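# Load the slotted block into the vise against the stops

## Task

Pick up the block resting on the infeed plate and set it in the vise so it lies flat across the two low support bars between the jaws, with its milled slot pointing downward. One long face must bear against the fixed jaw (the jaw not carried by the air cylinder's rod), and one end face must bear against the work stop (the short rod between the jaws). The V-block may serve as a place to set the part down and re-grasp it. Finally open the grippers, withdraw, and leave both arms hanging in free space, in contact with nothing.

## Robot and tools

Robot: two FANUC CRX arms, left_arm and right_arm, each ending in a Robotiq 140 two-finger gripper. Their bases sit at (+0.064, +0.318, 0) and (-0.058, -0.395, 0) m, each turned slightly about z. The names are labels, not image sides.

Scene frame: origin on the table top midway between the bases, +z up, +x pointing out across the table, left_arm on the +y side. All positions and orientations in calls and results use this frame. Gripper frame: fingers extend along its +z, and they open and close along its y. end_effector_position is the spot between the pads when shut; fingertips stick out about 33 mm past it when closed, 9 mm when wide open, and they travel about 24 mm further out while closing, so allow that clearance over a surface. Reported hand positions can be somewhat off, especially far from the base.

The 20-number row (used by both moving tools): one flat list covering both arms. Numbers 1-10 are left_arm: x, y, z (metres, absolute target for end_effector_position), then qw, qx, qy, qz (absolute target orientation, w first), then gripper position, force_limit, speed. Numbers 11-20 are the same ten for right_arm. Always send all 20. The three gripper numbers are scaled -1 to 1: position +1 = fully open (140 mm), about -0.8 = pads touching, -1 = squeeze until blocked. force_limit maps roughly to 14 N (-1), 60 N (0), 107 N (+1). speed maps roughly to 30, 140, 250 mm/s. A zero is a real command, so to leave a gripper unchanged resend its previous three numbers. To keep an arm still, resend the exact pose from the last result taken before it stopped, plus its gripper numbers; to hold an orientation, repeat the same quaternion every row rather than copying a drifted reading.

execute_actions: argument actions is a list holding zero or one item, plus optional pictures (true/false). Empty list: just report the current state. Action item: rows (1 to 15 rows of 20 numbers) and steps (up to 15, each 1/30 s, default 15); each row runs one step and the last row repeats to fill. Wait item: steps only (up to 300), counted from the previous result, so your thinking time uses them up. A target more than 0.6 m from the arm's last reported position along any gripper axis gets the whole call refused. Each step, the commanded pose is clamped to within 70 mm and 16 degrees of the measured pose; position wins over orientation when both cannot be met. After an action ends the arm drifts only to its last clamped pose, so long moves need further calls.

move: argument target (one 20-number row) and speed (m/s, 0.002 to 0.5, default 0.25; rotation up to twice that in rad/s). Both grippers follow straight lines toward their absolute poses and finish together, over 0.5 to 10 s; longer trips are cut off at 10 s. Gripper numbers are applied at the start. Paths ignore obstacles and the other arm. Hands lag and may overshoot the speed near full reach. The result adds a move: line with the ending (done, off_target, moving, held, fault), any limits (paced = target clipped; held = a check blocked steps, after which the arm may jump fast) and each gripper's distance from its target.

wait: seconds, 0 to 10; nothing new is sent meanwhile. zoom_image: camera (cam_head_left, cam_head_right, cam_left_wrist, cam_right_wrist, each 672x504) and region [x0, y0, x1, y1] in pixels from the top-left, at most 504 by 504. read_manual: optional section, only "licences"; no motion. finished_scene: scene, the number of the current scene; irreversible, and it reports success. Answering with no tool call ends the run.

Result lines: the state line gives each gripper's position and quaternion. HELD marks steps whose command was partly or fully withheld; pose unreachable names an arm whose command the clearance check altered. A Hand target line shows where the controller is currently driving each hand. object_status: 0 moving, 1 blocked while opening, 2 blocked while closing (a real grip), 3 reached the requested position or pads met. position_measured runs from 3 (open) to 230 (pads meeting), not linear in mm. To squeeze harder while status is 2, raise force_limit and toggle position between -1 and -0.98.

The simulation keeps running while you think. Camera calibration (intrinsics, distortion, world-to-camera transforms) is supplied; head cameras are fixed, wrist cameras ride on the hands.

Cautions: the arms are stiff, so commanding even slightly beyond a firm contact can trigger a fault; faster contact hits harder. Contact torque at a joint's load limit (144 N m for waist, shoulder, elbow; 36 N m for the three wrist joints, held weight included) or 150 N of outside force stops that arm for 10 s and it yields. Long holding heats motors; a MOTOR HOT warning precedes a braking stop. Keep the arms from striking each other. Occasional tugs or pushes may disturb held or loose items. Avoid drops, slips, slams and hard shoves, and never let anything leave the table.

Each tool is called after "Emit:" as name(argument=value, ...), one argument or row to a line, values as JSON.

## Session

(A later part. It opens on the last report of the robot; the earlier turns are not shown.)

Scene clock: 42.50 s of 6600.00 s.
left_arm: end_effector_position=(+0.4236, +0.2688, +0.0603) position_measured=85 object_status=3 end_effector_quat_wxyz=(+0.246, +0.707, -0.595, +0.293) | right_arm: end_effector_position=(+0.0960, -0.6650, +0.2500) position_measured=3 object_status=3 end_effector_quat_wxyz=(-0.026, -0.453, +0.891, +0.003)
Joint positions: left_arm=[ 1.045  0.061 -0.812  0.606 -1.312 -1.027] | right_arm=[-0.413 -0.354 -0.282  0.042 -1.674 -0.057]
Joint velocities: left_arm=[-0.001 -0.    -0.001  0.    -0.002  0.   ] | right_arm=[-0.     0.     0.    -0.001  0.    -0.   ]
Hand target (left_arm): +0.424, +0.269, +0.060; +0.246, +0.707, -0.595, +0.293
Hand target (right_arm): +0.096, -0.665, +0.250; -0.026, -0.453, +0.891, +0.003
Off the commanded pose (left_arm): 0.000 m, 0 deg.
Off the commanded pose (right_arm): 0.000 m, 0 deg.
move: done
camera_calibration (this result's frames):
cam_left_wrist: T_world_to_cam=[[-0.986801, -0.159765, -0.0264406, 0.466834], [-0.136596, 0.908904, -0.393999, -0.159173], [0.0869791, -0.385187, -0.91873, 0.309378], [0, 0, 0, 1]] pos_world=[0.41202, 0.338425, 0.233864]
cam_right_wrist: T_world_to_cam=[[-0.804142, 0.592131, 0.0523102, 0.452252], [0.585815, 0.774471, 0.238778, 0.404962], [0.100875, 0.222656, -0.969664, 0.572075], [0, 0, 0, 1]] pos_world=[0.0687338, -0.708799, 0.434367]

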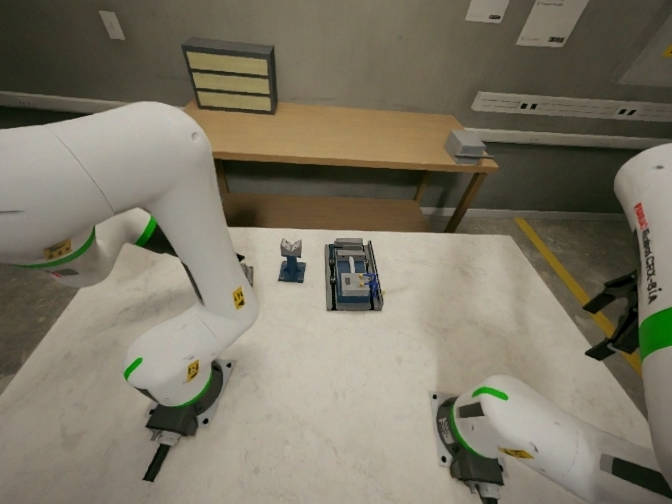

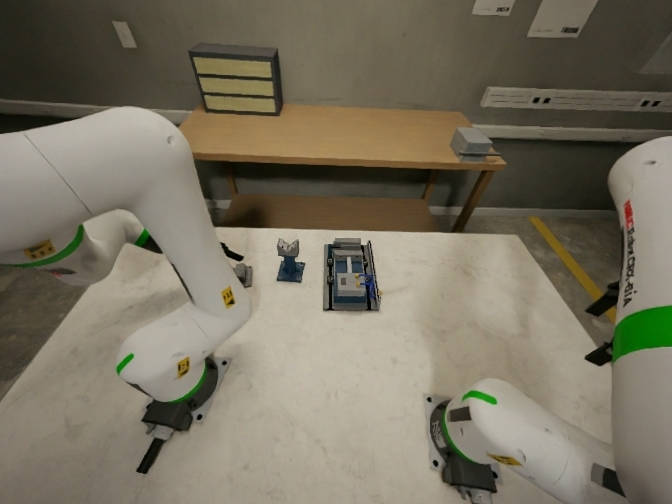

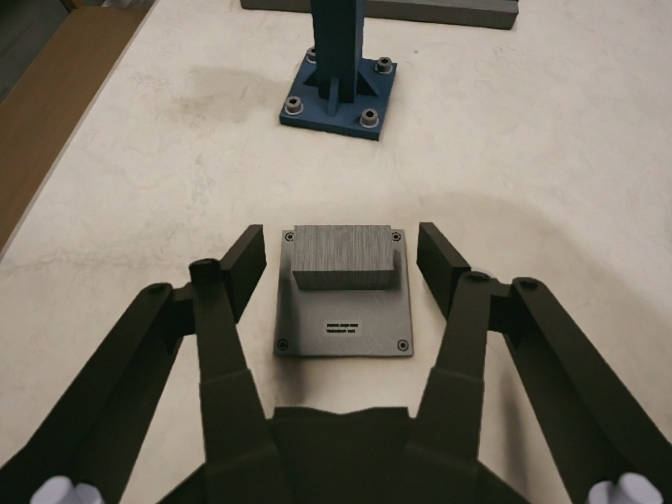

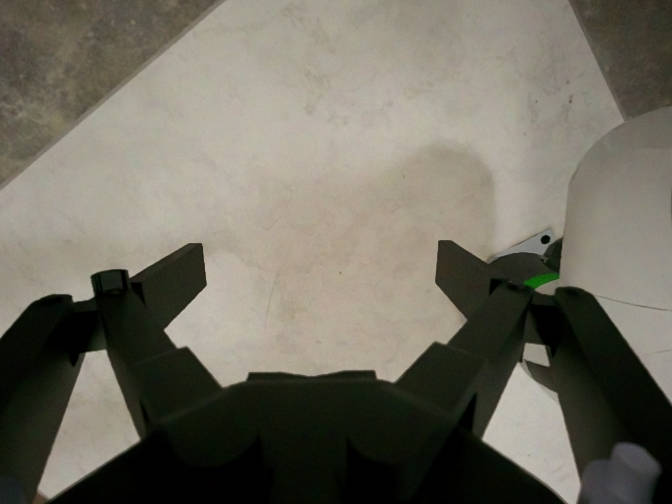

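Emit:
move(
  target=[0.423,0.277,0.042,0.246,0.707,-0.594,0.293,0.35,0,0,0.096,-0.665,0.25,-0.026,-0.453,0.891,0.003,1,0,0],
  speed=0.05,
)

Emit:
move(
  target=[0.423,0.277,0.042,0.246,0.707,-0.594,0.293,-1,0.3,0,0.096,-0.665,0.25,-0.026,-0.453,0.891,0.003,1,0,0],
)

Emit:
move(
  target=[0.4,0.28,0.12,0.246,0.707,-0.594,0.293,-1,0.3,0,0.096,-0.665,0.25,-0.026,-0.453,0.891,0.003,1,0,0],
  speed=0.15,
)

Emit:
move(
  target=[0.27,0.12,0.12,-0.271,0.653,-0.653,-0.271,-1,0.3,0,0.096,-0.665,0.25,-0.026,-0.453,0.891,0.003,1,0,0],
)

Emit:
move(
  target=[0.27,0.12,0.045,-0.271,0.653,-0.653,-0.271,-1,0.3,0,0.096,-0.665,0.25,-0.026,-0.453,0.891,0.003,1,0,0],
  speed=0.1,
)

Scene clock: 55.33 s of 6600.00 s.
left_arm: end_effector_position=(+0.4230, +0.2770, +0.0421) position_measured=85 object_status=3 end_effector_quat_wxyz=(+0.246, +0.707, -0.594, +0.293) | right_arm: end_effector_position=(+0.0960, -0.6650, +0.2500) position_measured=3 object_status=3 end_effector_quat_wxyz=(-0.026, -0.453, +0.891, +0.003)
Joint positions: left_arm=[ 1.061  0.107 -0.817  0.603 -1.276 -1.066] | right_arm=[-0.413 -0.354 -0.282  0.042 -1.674 -0.057]
Joint velocities: left_arm=[ 0.    -0.     0.001  0.     0.001  0.   ] | right_arm=[ 0.     0.    -0.    -0.001 -0.     0.   ]
Hand target (left_arm): +0.423, +0.277, +0.042; +0.246, +0.707, -0.594, +0.293
Hand target (right_arm): +0.096, -0.665, +0.250; -0.026, -0.453, +0.891, +0.003
Off the commanded pose (left_arm): 0.000 m, 0 deg.
Off the commanded pose (right_arm): 0.000 m, 0 deg.
After step 90, 9.10 s passed at rest.
move: done
camera_calibration (this result's frames):
cam_left_wrist: T_world_to_cam=[[-0.986714, -0.160295, -0.026469, 0.467096], [-0.137063, 0.908787, -0.394106, -0.173591], [0.0872277, -0.385242, -0.918684, 0.295746], [0, 0, 0, 1]] pos_world=[0.4113, 0.346564, 0.215648]
cam_right_wrist: T_world_to_cam=[[-0.804142, 0.592131, 0.0523102, 0.452252], [0.585816, 0.774471, 0.238778, 0.404962], [0.100875, 0.222655, -0.969664, 0.572075], [0, 0, 0, 1]] pos_world=[0.0687337, -0.708799, 0.434367]

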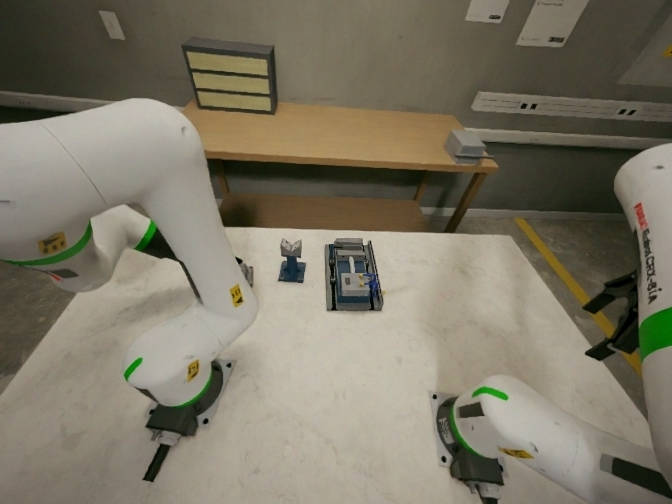

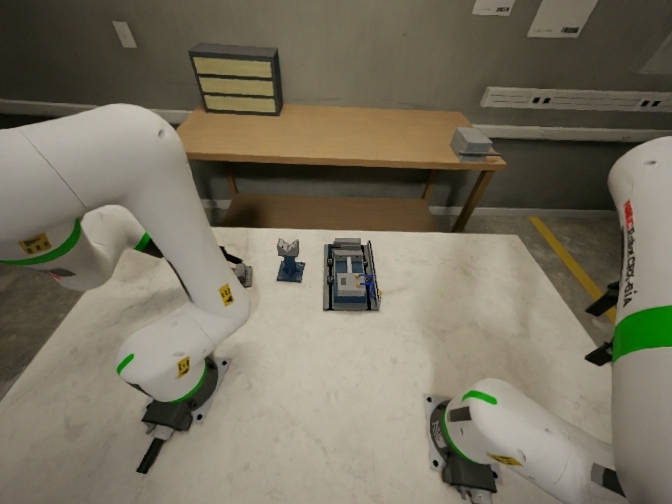

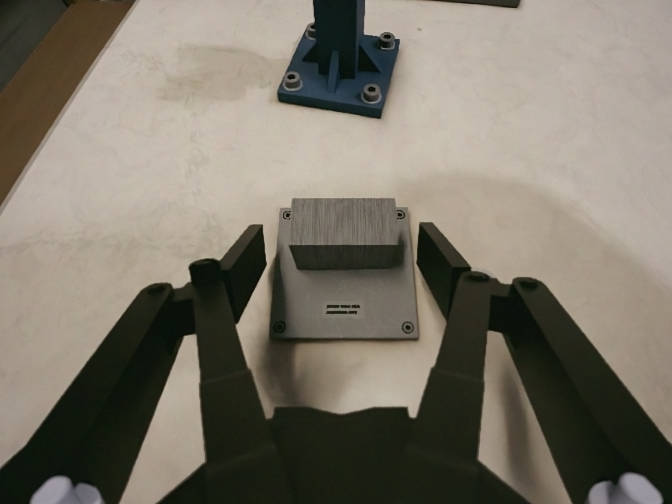

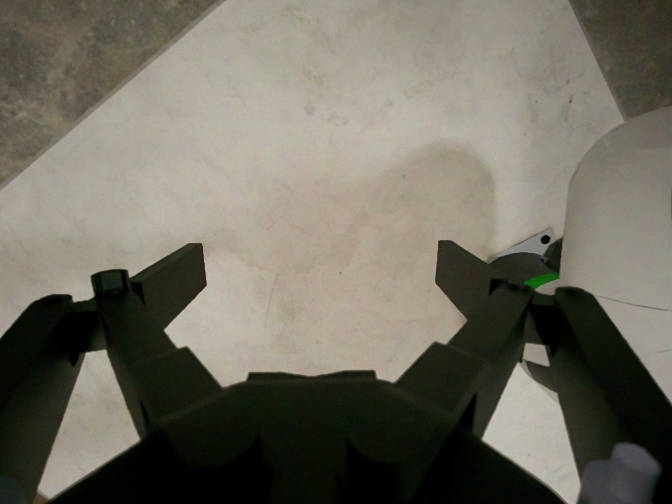

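Scene clock: 56.03 s of 6600.00 s.
left_arm: end_effector_position=(+0.4230, +0.2770, +0.0420) position_measured=145 object_status=2 end_effector_quat_wxyz=(+0.246, +0.707, -0.594, +0.293) | right_arm: end_effector_position=(+0.0960, -0.6650, +0.2500) position_measured=3 object_status=3 end_effector_quat_wxyz=(-0.026, -0.453, +0.891, +0.003)
Joint positions: left_arm=[ 1.062  0.107 -0.817  0.604 -1.276 -1.066] | right_arm=[-0.413 -0.354 -0.282  0.042 -1.674 -0.057]
Joint velocities: left_arm=[-0.    -0.    -0.001  0.     0.001  0.   ] | right_arm=[-0.    -0.001 -0.    -0.    -0.    -0.   ]
Hand target (left_arm): +0.423, +0.277, +0.042; +0.246, +0.707, -0.594, +0.293
Hand target (right_arm): +0.096, -0.665, +0.250; -0.026, -0.453, +0.891, +0.003
Off the commanded pose (left_arm): 0.000 m, 0 deg.
Off the commanded pose (right_arm): 0.000 m, 0 deg.
move: done
camera_calibration (this result's frames):
cam_left_wrist: T_world_to_cam=[[-0.986692, -0.160431, -0.0264668, 0.467154], [-0.137183, 0.908738, -0.394177, -0.173563], [0.0872896, -0.385301, -0.918653, 0.295689], [0, 0, 0, 1]] pos_world=[0.411316, 0.346598, 0.215585]
cam_right_wrist: T_world_to_cam=[[-0.804142, 0.592131, 0.0523102, 0.452252], [0.585815, 0.774471, 0.238778, 0.404962], [0.100875, 0.222655, -0.969664, 0.572075], [0, 0, 0, 1]] pos_world=[0.0687338, -0.708799, 0.434367]

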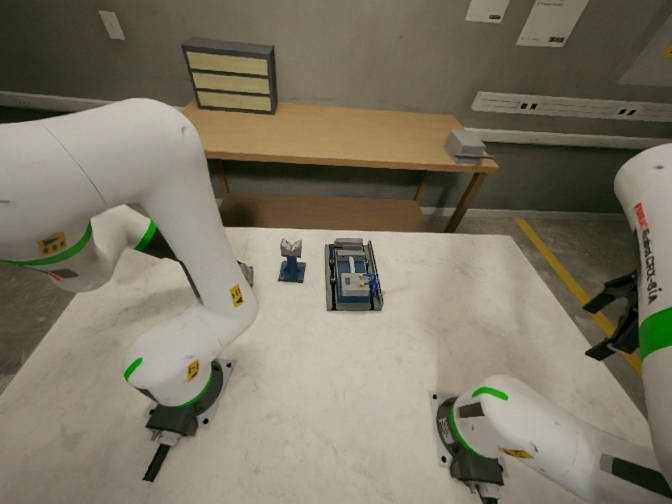

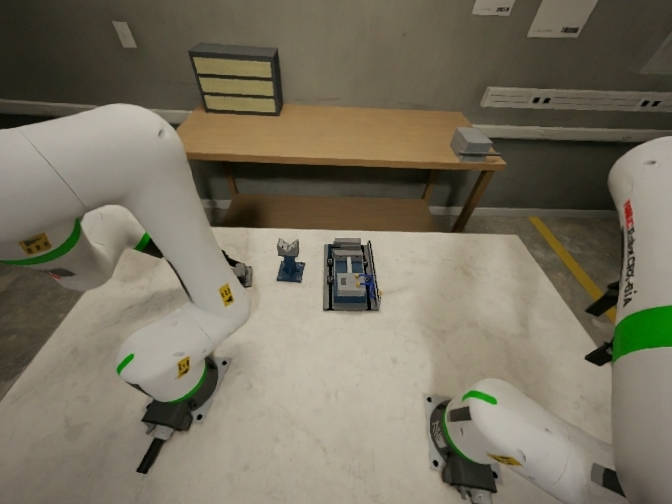

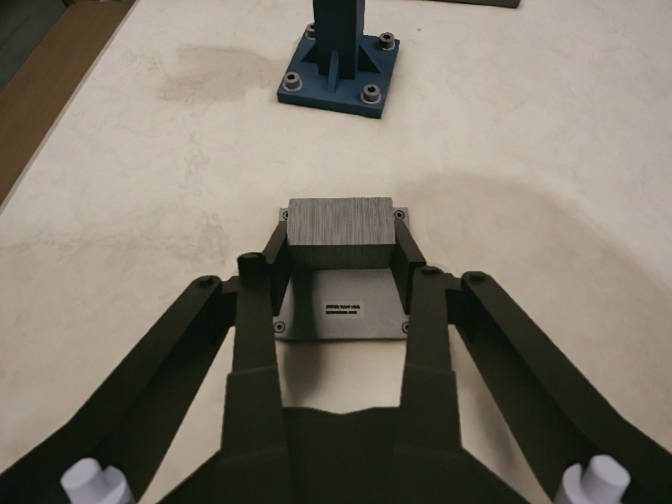

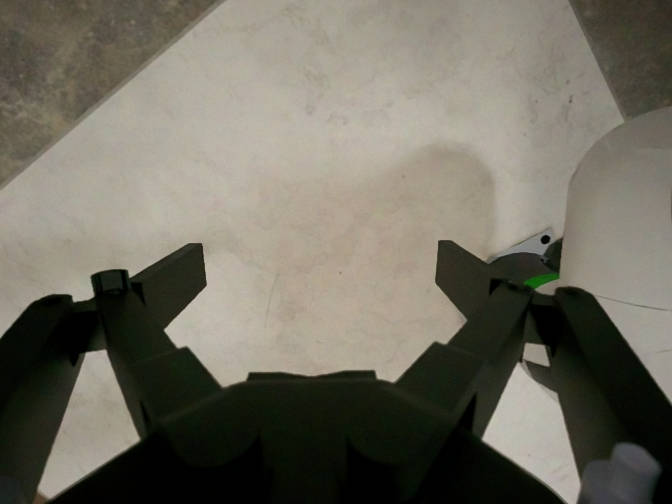

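Scene clock: 56.97 s of 6600.00 s.
left_arm: end_effector_position=(+0.4002, +0.2800, +0.1198) position_measured=145 object_status=2 end_effector_quat_wxyz=(+0.246, +0.707, -0.594, +0.293) | right_arm: end_effector_position=(+0.0960, -0.6650, +0.2500) position_measured=3 object_status=3 end_effector_quat_wxyz=(-0.026, -0.453, +0.891, +0.003)
Joint positions: left_arm=[ 1.131 -0.078 -0.767  0.537 -1.499 -0.978] | right_arm=[-0.413 -0.354 -0.282  0.042 -1.674 -0.057]
Joint velocities: left_arm=[ 0.    -0.001  0.001 -0.    -0.001  0.   ] | right_arm=[-0.    -0.001  0.002  0.     0.    -0.001]
Hand target (left_arm): +0.400, +0.280, +0.120; +0.246, +0.707, -0.594, +0.293
Hand target (right_arm): +0.096, -0.665, +0.250; -0.026, -0.453, +0.891, +0.003
Off the commanded pose (left_arm): 0.000 m, 0 deg.
Off the commanded pose (right_arm): 0.000 m, 0 deg.
move: done
camera_calibration (this result's frames):
cam_left_wrist: T_world_to_cam=[[-0.986632, -0.160799, -0.0264654, 0.447336], [-0.137517, 0.908667, -0.394226, -0.148666], [0.0874392, -0.385316, -0.918633, 0.370222], [0, 0, 0, 1]] pos_world=[0.38854, 0.349672, 0.293329]
cam_right_wrist: T_world_to_cam=[[-0.804142, 0.592131, 0.0523102, 0.452252], [0.585816, 0.774471, 0.238778, 0.404962], [0.100875, 0.222655, -0.969664, 0.572075], [0, 0, 0, 1]] pos_world=[0.0687338, -0.708799, 0.434367]

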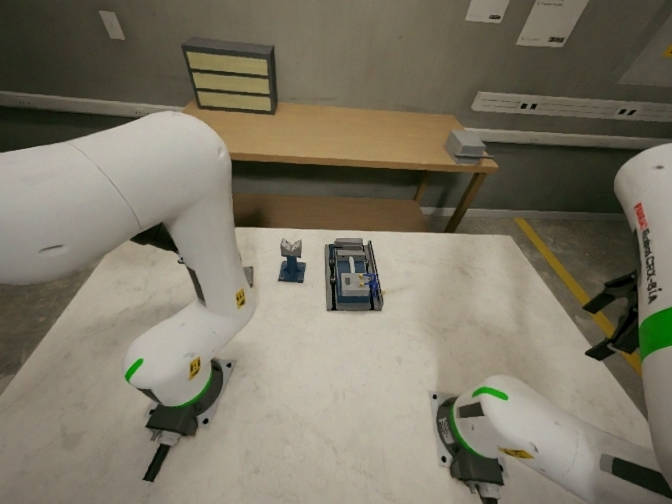

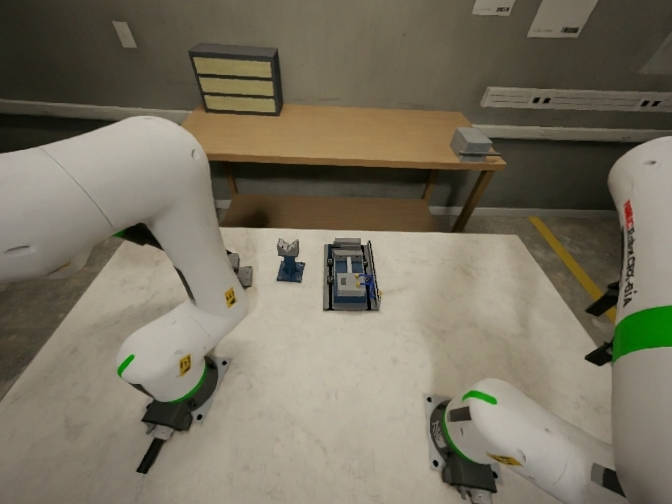

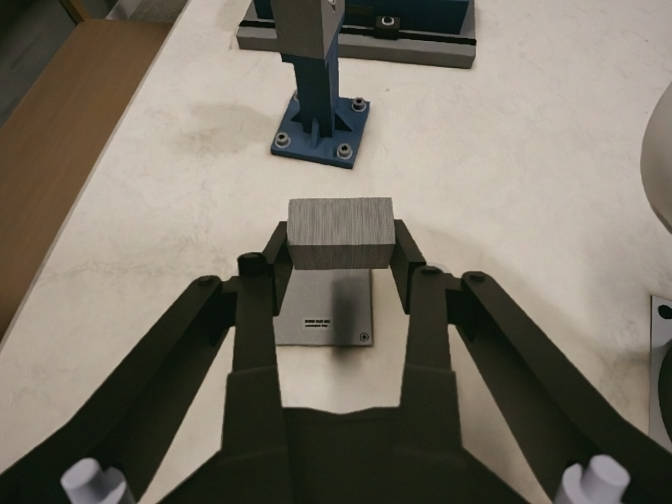

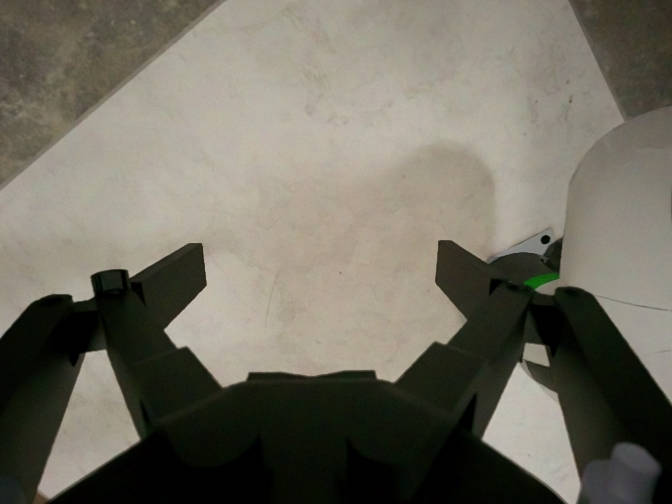

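Scene clock: 60.53 s of 6600.00 s.
left_arm: end_effector_position=(+0.2710, +0.1213, +0.1207) position_measured=145 object_status=2 end_effector_quat_wxyz=(-0.273, +0.654, -0.653, -0.268) | right_arm: end_effector_position=(+0.0960, -0.6650, +0.2500) position_measured=3 object_status=3 end_effector_quat_wxyz=(-0.026, -0.453, +0.891, +0.003)
Joint positions: left_arm=[-0.714  0.245 -0.122 -0.474 -1.836  0.933] | right_arm=[-0.413 -0.354 -0.282  0.042 -1.674 -0.057]
Joint velocities: left_arm=[-0.001  0.001  0.     0.    -0.     0.   ] | right_arm=[ 0.    -0.001 -0.     0.001  0.    -0.   ]
Hand target (left_arm): +0.271, +0.121, +0.121; -0.273, +0.654, -0.653, -0.268
Hand target (right_arm): +0.096, -0.665, +0.250; -0.026, -0.453, +0.891, +0.003
Off the commanded pose (left_arm): 0.002 m, 0 deg.
Off the commanded pose (right_arm): 0.000 m, 0 deg.
move: done
camera_calibration (this result's frames):
cam_left_wrist: T_world_to_cam=[[-0.99959, 0.0280541, 0.00572427, 0.271002], [0.0163287, 0.394324, 0.918826, -0.15959], [0.0235196, 0.918543, -0.394621, 0.117082], [0, 0, 0, 1]] pos_world=[0.270743, -0.0522174, 0.191287]
cam_right_wrist: T_world_to_cam=[[-0.804142, 0.592131, 0.0523102, 0.452252], [0.585816, 0.774471, 0.238778, 0.404962], [0.100875, 0.222655, -0.969664, 0.572075], [0, 0, 0, 1]] pos_world=[0.0687338, -0.708799, 0.434367]

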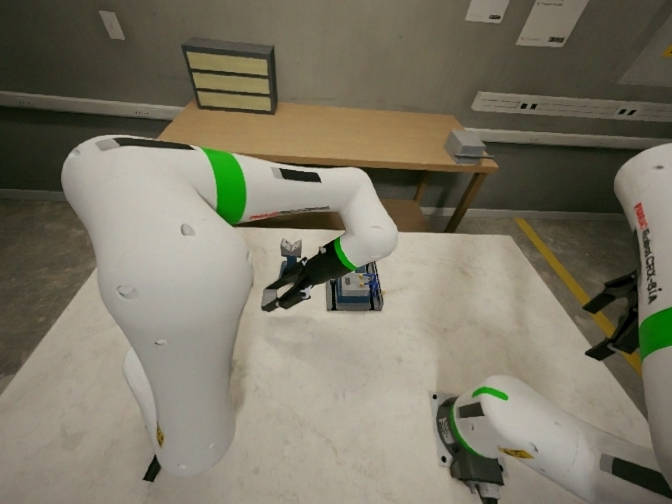

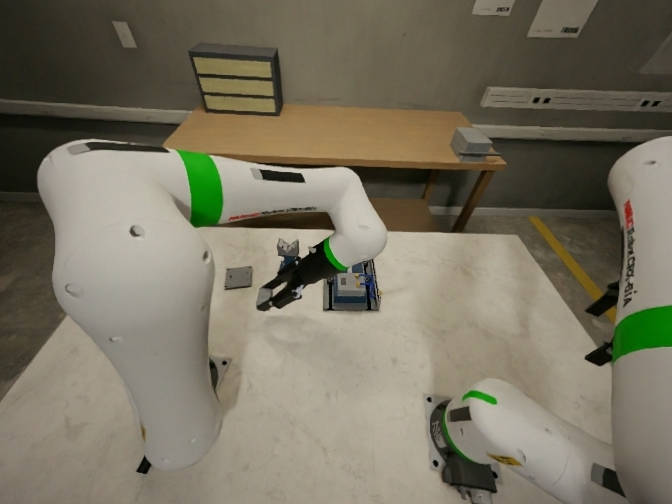

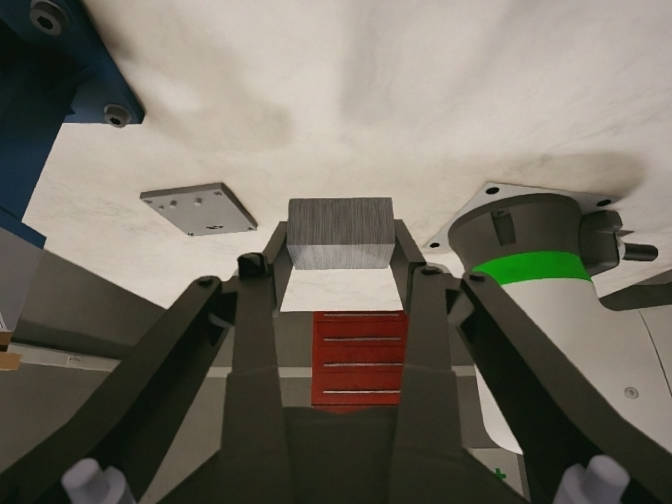

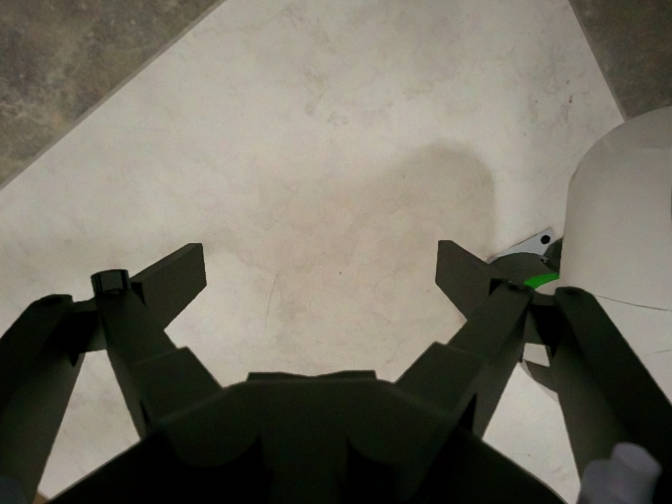

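Scene clock: 61.60 s of 6600.00 s.
left_arm: end_effector_position=(+0.2699, +0.1200, +0.0451) position_measured=145 object_status=2 end_effector_quat_wxyz=(-0.271, +0.653, -0.653, -0.271) | right_arm: end_effector_position=(+0.0960, -0.6650, +0.2500) position_measured=3 object_status=3 end_effector_quat_wxyz=(-0.026, -0.453, +0.891, +0.003)
Joint positions: left_arm=[-0.712  0.358 -0.188 -0.456 -1.68   1.01 ] | right_arm=[-0.413 -0.354 -0.282  0.042 -1.674 -0.057]
Joint velocities: left_arm=[-0.     0.001  0.    -0.    -0.001 -0.   ] | right_arm=[-0.     0.    -0.001  0.001 -0.    -0.   ]
Hand target (left_arm): +0.270, +0.120, +0.045; -0.271, +0.653, -0.653, -0.271
Hand target (right_arm): +0.096, -0.665, +0.250; -0.026, -0.453, +0.891, +0.003
Off the commanded pose (left_arm): 0.000 m, 0 deg.
Off the commanded pose (right_arm): 0.000 m, 0 deg.
move: done
camera_calibration (this result's frames):
cam_left_wrist: T_world_to_cam=[[-0.999577, 0.0263158, 0.0123759, 0.27034], [0.0217269, 0.392939, 0.919308, -0.0909503], [0.0193293, 0.919188, -0.393344, 0.0895171], [0, 0, 0, 1]] pos_world=[0.270472, -0.0536594, 0.115477]
cam_right_wrist: T_world_to_cam=[[-0.804142, 0.592131, 0.0523103, 0.452252], [0.585816, 0.774471, 0.238778, 0.404962], [0.100875, 0.222655, -0.969664, 0.572075], [0, 0, 0, 1]] pos_world=[0.0687337, -0.708799, 0.434367]

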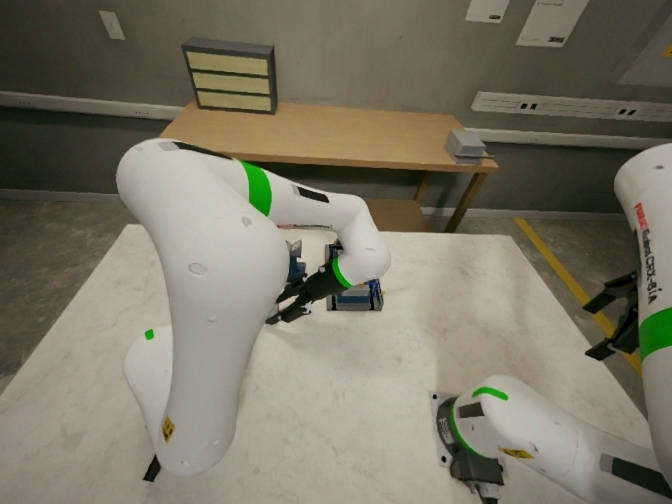

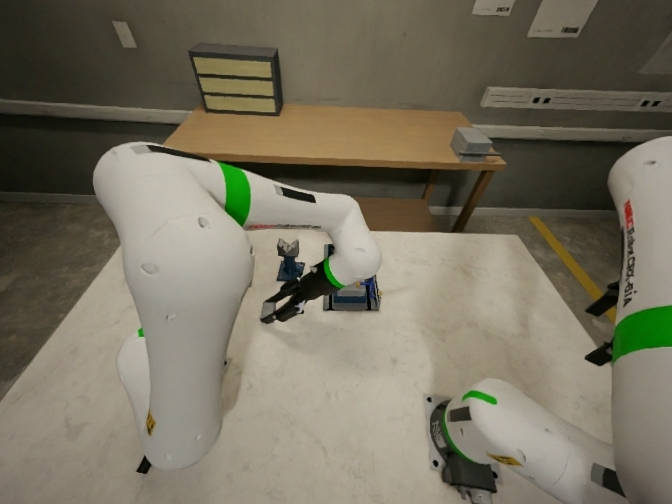

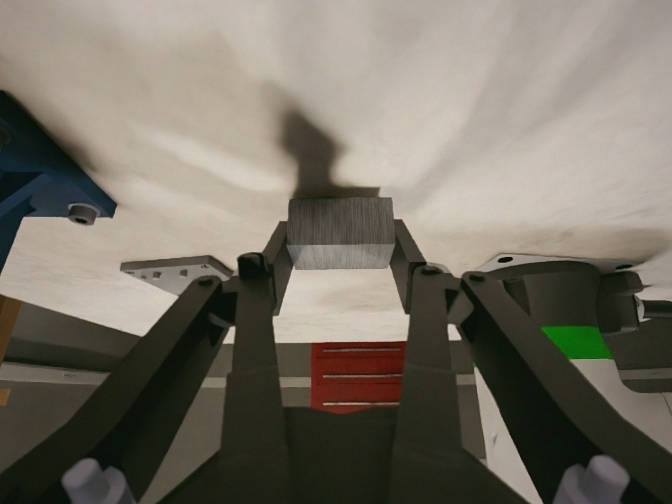

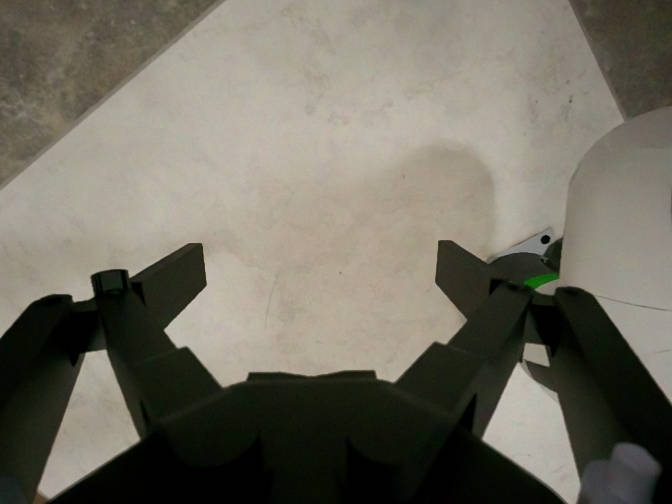

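Emit:
move(
  target=[0.27,0.12,0.036,-0.271,0.653,-0.653,-0.271,-1,0.3,0,0.096,-0.665,0.25,-0.026,-0.453,0.891,0.003,1,0,0],
  speed=0.02,
)

Emit:
move(
  target=[0.27,0.12,0.036,-0.271,0.653,-0.653,-0.271,0.2,0.3,0,0.096,-0.665,0.25,-0.026,-0.453,0.891,0.003,1,0,0],
)

Emit:
move(
  target=[0.27,0.134,0.055,0,0.707,-0.707,0,0.2,0.3,0,0.096,-0.665,0.25,-0.026,-0.453,0.891,0.003,1,0,0],
)

Scene clock: 66.30 s of 6600.00 s.
left_arm: end_effector_position=(+0.2700, +0.1199, +0.0362) position_measured=145 object_status=2 end_effector_quat_wxyz=(-0.271, +0.653, -0.653, -0.271) | right_arm: end_effector_position=(+0.0960, -0.6650, +0.2500) position_measured=3 object_status=3 end_effector_quat_wxyz=(-0.026, -0.453, +0.891, +0.003)
Joint positions: left_arm=[-0.712  0.372 -0.194 -0.455 -1.662  1.02 ] | right_arm=[-0.413 -0.354 -0.282  0.042 -1.674 -0.057]
Joint velocities: left_arm=[-0.     0.002 -0.002 -0.     0.003 -0.   ] | right_arm=[-0.    -0.     0.001 -0.    -0.    -0.   ]
Hand target (left_arm): +0.270, +0.120, +0.036; -0.271, +0.653, -0.653, -0.271
Hand target (right_arm): +0.096, -0.665, +0.250; -0.026, -0.453, +0.891, +0.003
Off the commanded pose (left_arm): 0.000 m, 0 deg.
Off the commanded pose (right_arm): 0.000 m, 0 deg.
After step 90, 1.00 s passed at rest.
move: done
camera_calibration (this result's frames):
cam_left_wrist: T_world_to_cam=[[-0.999585, 0.0262148, 0.0119306, 0.270604], [0.021279, 0.392999, 0.919293, -0.0825955], [0.0194103, 0.919165, -0.393394, 0.086107], [0, 0, 0, 1]] pos_world=[0.270578, -0.0537804, 0.106575]
cam_right_wrist: T_world_to_cam=[[-0.804142, 0.592131, 0.0523102, 0.452252], [0.585816, 0.774471, 0.238778, 0.404962], [0.100875, 0.222655, -0.969664, 0.572075], [0, 0, 0, 1]] pos_world=[0.0687337, -0.708799, 0.434367]

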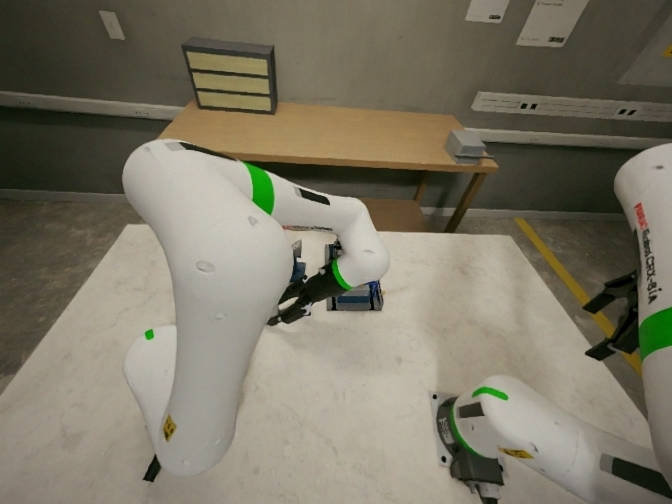

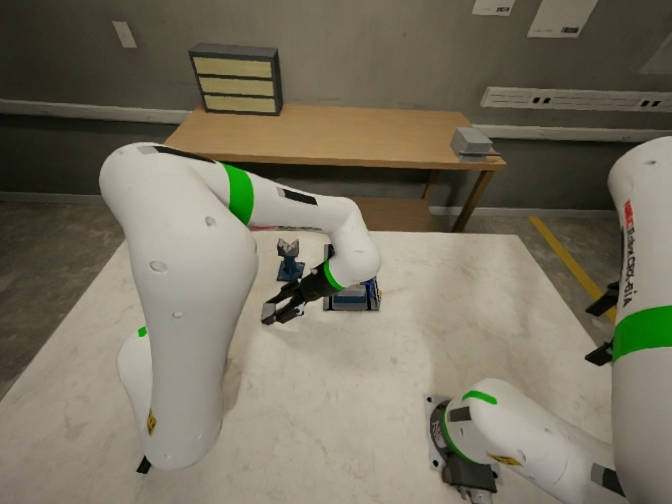

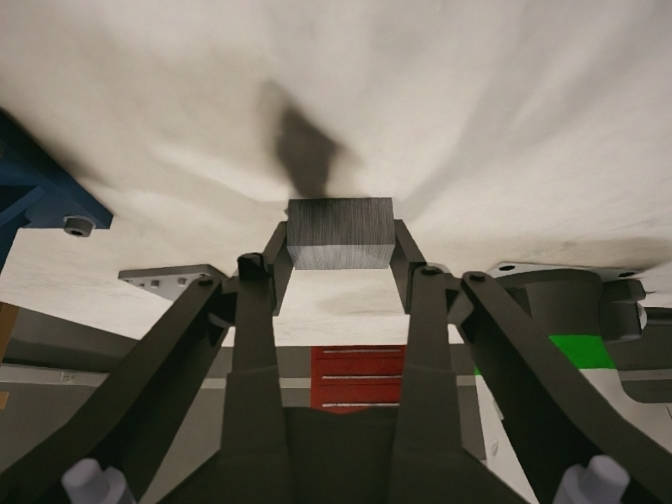

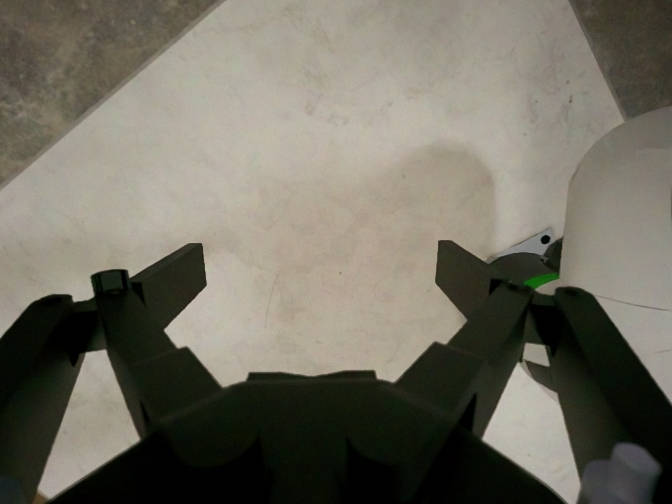

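Scene clock: 67.00 s of 6600.00 s.
left_arm: end_effector_position=(+0.2700, +0.1200, +0.0360) position_measured=104 object_status=3 end_effector_quat_wxyz=(-0.271, +0.653, -0.653, -0.271) | right_arm: end_effector_position=(+0.0960, -0.6650, +0.2500) position_measured=3 object_status=3 end_effector_quat_wxyz=(-0.026, -0.453, +0.891, +0.003)
Joint positions: left_arm=[-0.712  0.373 -0.194 -0.455 -1.661  1.02 ] | right_arm=[-0.413 -0.354 -0.282  0.042 -1.674 -0.057]
Joint velocities: left_arm=[ 0.001  0.     0.002 -0.     0.004  0.001] | right_arm=[-0.    -0.    -0.    -0.002  0.    -0.   ]
Hand target (left_arm): +0.270, +0.120, +0.036; -0.271, +0.653, -0.653, -0.271
Hand target (right_arm): +0.096, -0.665, +0.250; -0.026, -0.453, +0.891, +0.003
Off the commanded pose (left_arm): 0.000 m, 0 deg.
Off the commanded pose (right_arm): 0.000 m, 0 deg.
move: done
camera_calibration (this result's frames):
cam_left_wrist: T_world_to_cam=[[-0.999581, 0.0262034, 0.0122833, 0.270519], [0.0215915, 0.392648, 0.919435, -0.0825221], [0.0192693, 0.919316, -0.393049, 0.0859211], [0, 0, 0, 1]] pos_world=[0.270532, -0.053675, 0.106322]
cam_right_wrist: T_world_to_cam=[[-0.804142, 0.592131, 0.0523102, 0.452252], [0.585816, 0.774471, 0.238778, 0.404962], [0.100875, 0.222655, -0.969664, 0.572075], [0, 0, 0, 1]] pos_world=[0.0687337, -0.708799, 0.434367]

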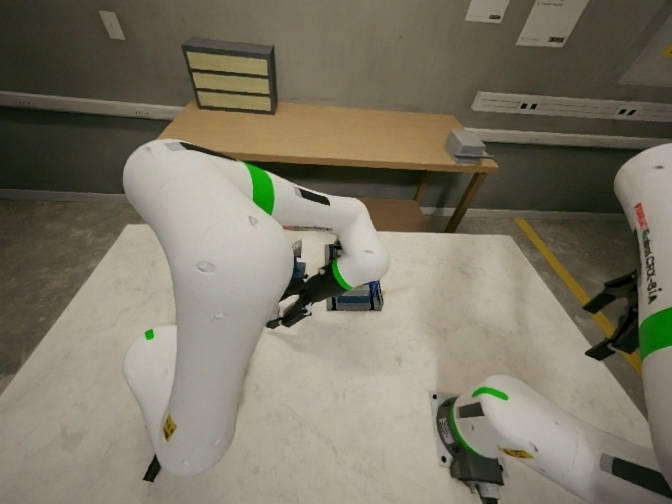

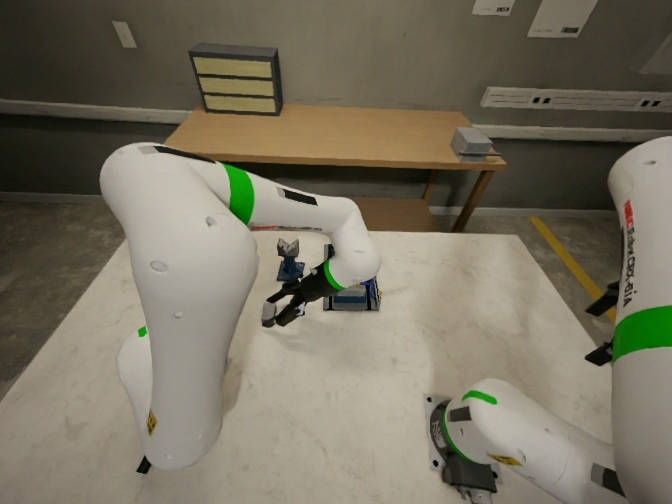

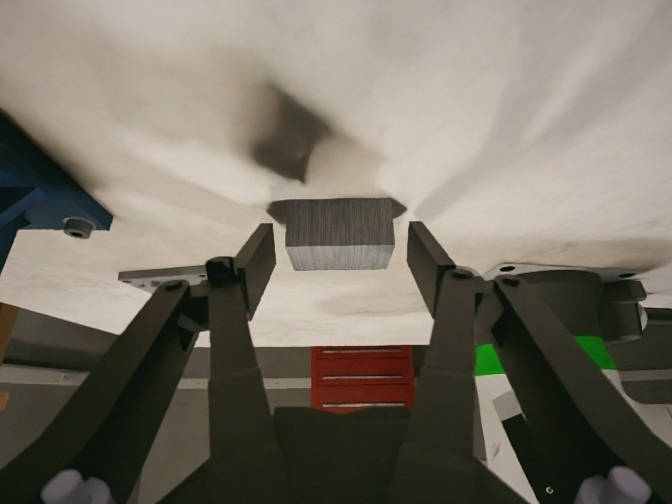

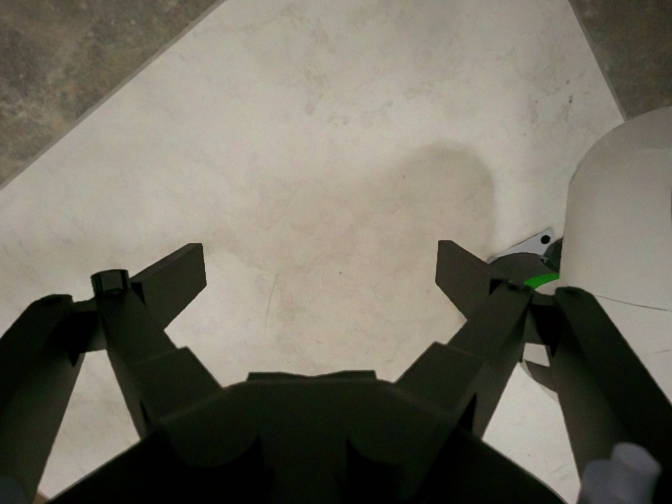

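Scene clock: 69.07 s of 6600.00 s.
left_arm: end_effector_position=(+0.2696, +0.1337, +0.0544) position_measured=104 object_status=3 end_effector_quat_wxyz=(+0.000, +0.708, -0.706, -0.001) | right_arm: end_effector_position=(+0.0960, -0.6650, +0.2500) position_measured=3 object_status=3 end_effector_quat_wxyz=(-0.026, -0.453, +0.891, +0.003)
Joint positions: left_arm=[-0.05  -0.394 -0.757 -0.001 -1.21   0.245] | right_arm=[-0.413 -0.354 -0.282  0.042 -1.674 -0.057]
Joint velocities: left_arm=[ 0.002 -0.001 -0.001  0.001  0.    -0.002] | right_arm=[ 0.     0.    -0.    -0.001  0.    -0.   ]
Hand target (left_arm): +0.270, +0.134, +0.054; +0.000, +0.708, -0.706, -0.001
Hand target (right_arm): +0.096, -0.665, +0.250; -0.026, -0.453, +0.891, +0.003
Off the commanded pose (left_arm): 0.001 m, 0 deg.
Off the commanded pose (right_arm): 0.000 m, 0 deg.
move: done
camera_calibration (this result's frames):
cam_left_wrist: T_world_to_cam=[[-0.99965, 0.0251183, -0.00835323, 0.270838], [0.0202021, 0.927846, 0.372416, -0.146208], [0.017105, 0.372117, -0.928028, 0.183446], [0, 0, 0, 1]] pos_world=[0.270559, 0.0605914, 0.226956]
cam_right_wrist: T_world_to_cam=[[-0.804143, 0.59213, 0.0523099, 0.452251], [0.585814, 0.774472, 0.238778, 0.404963], [0.100875, 0.222656, -0.969664, 0.572075], [0, 0, 0, 1]] pos_world=[0.0687339, -0.708799, 0.434367]

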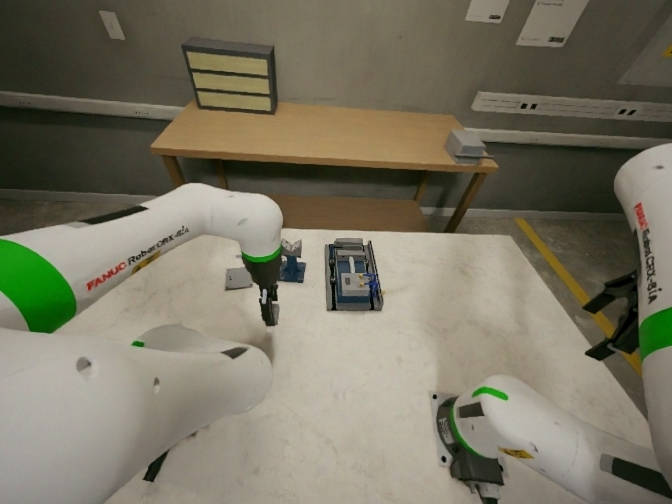

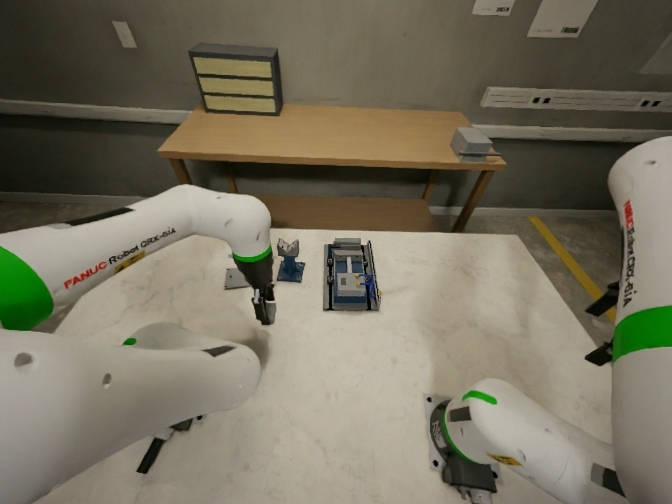

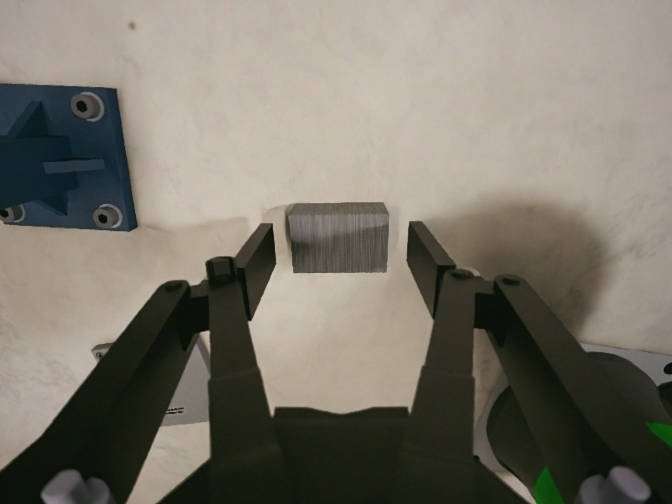

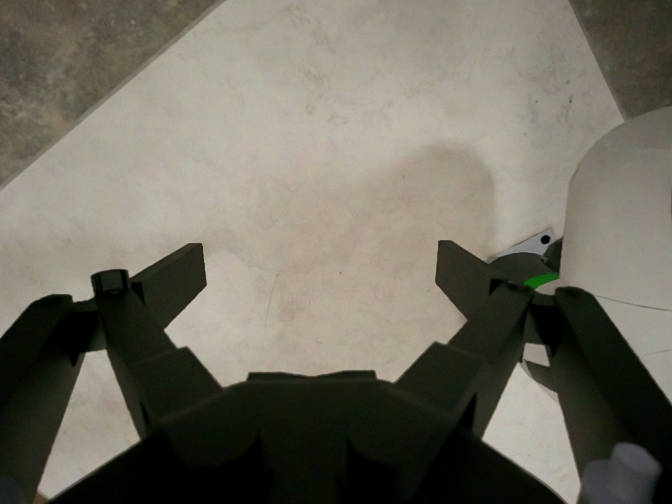

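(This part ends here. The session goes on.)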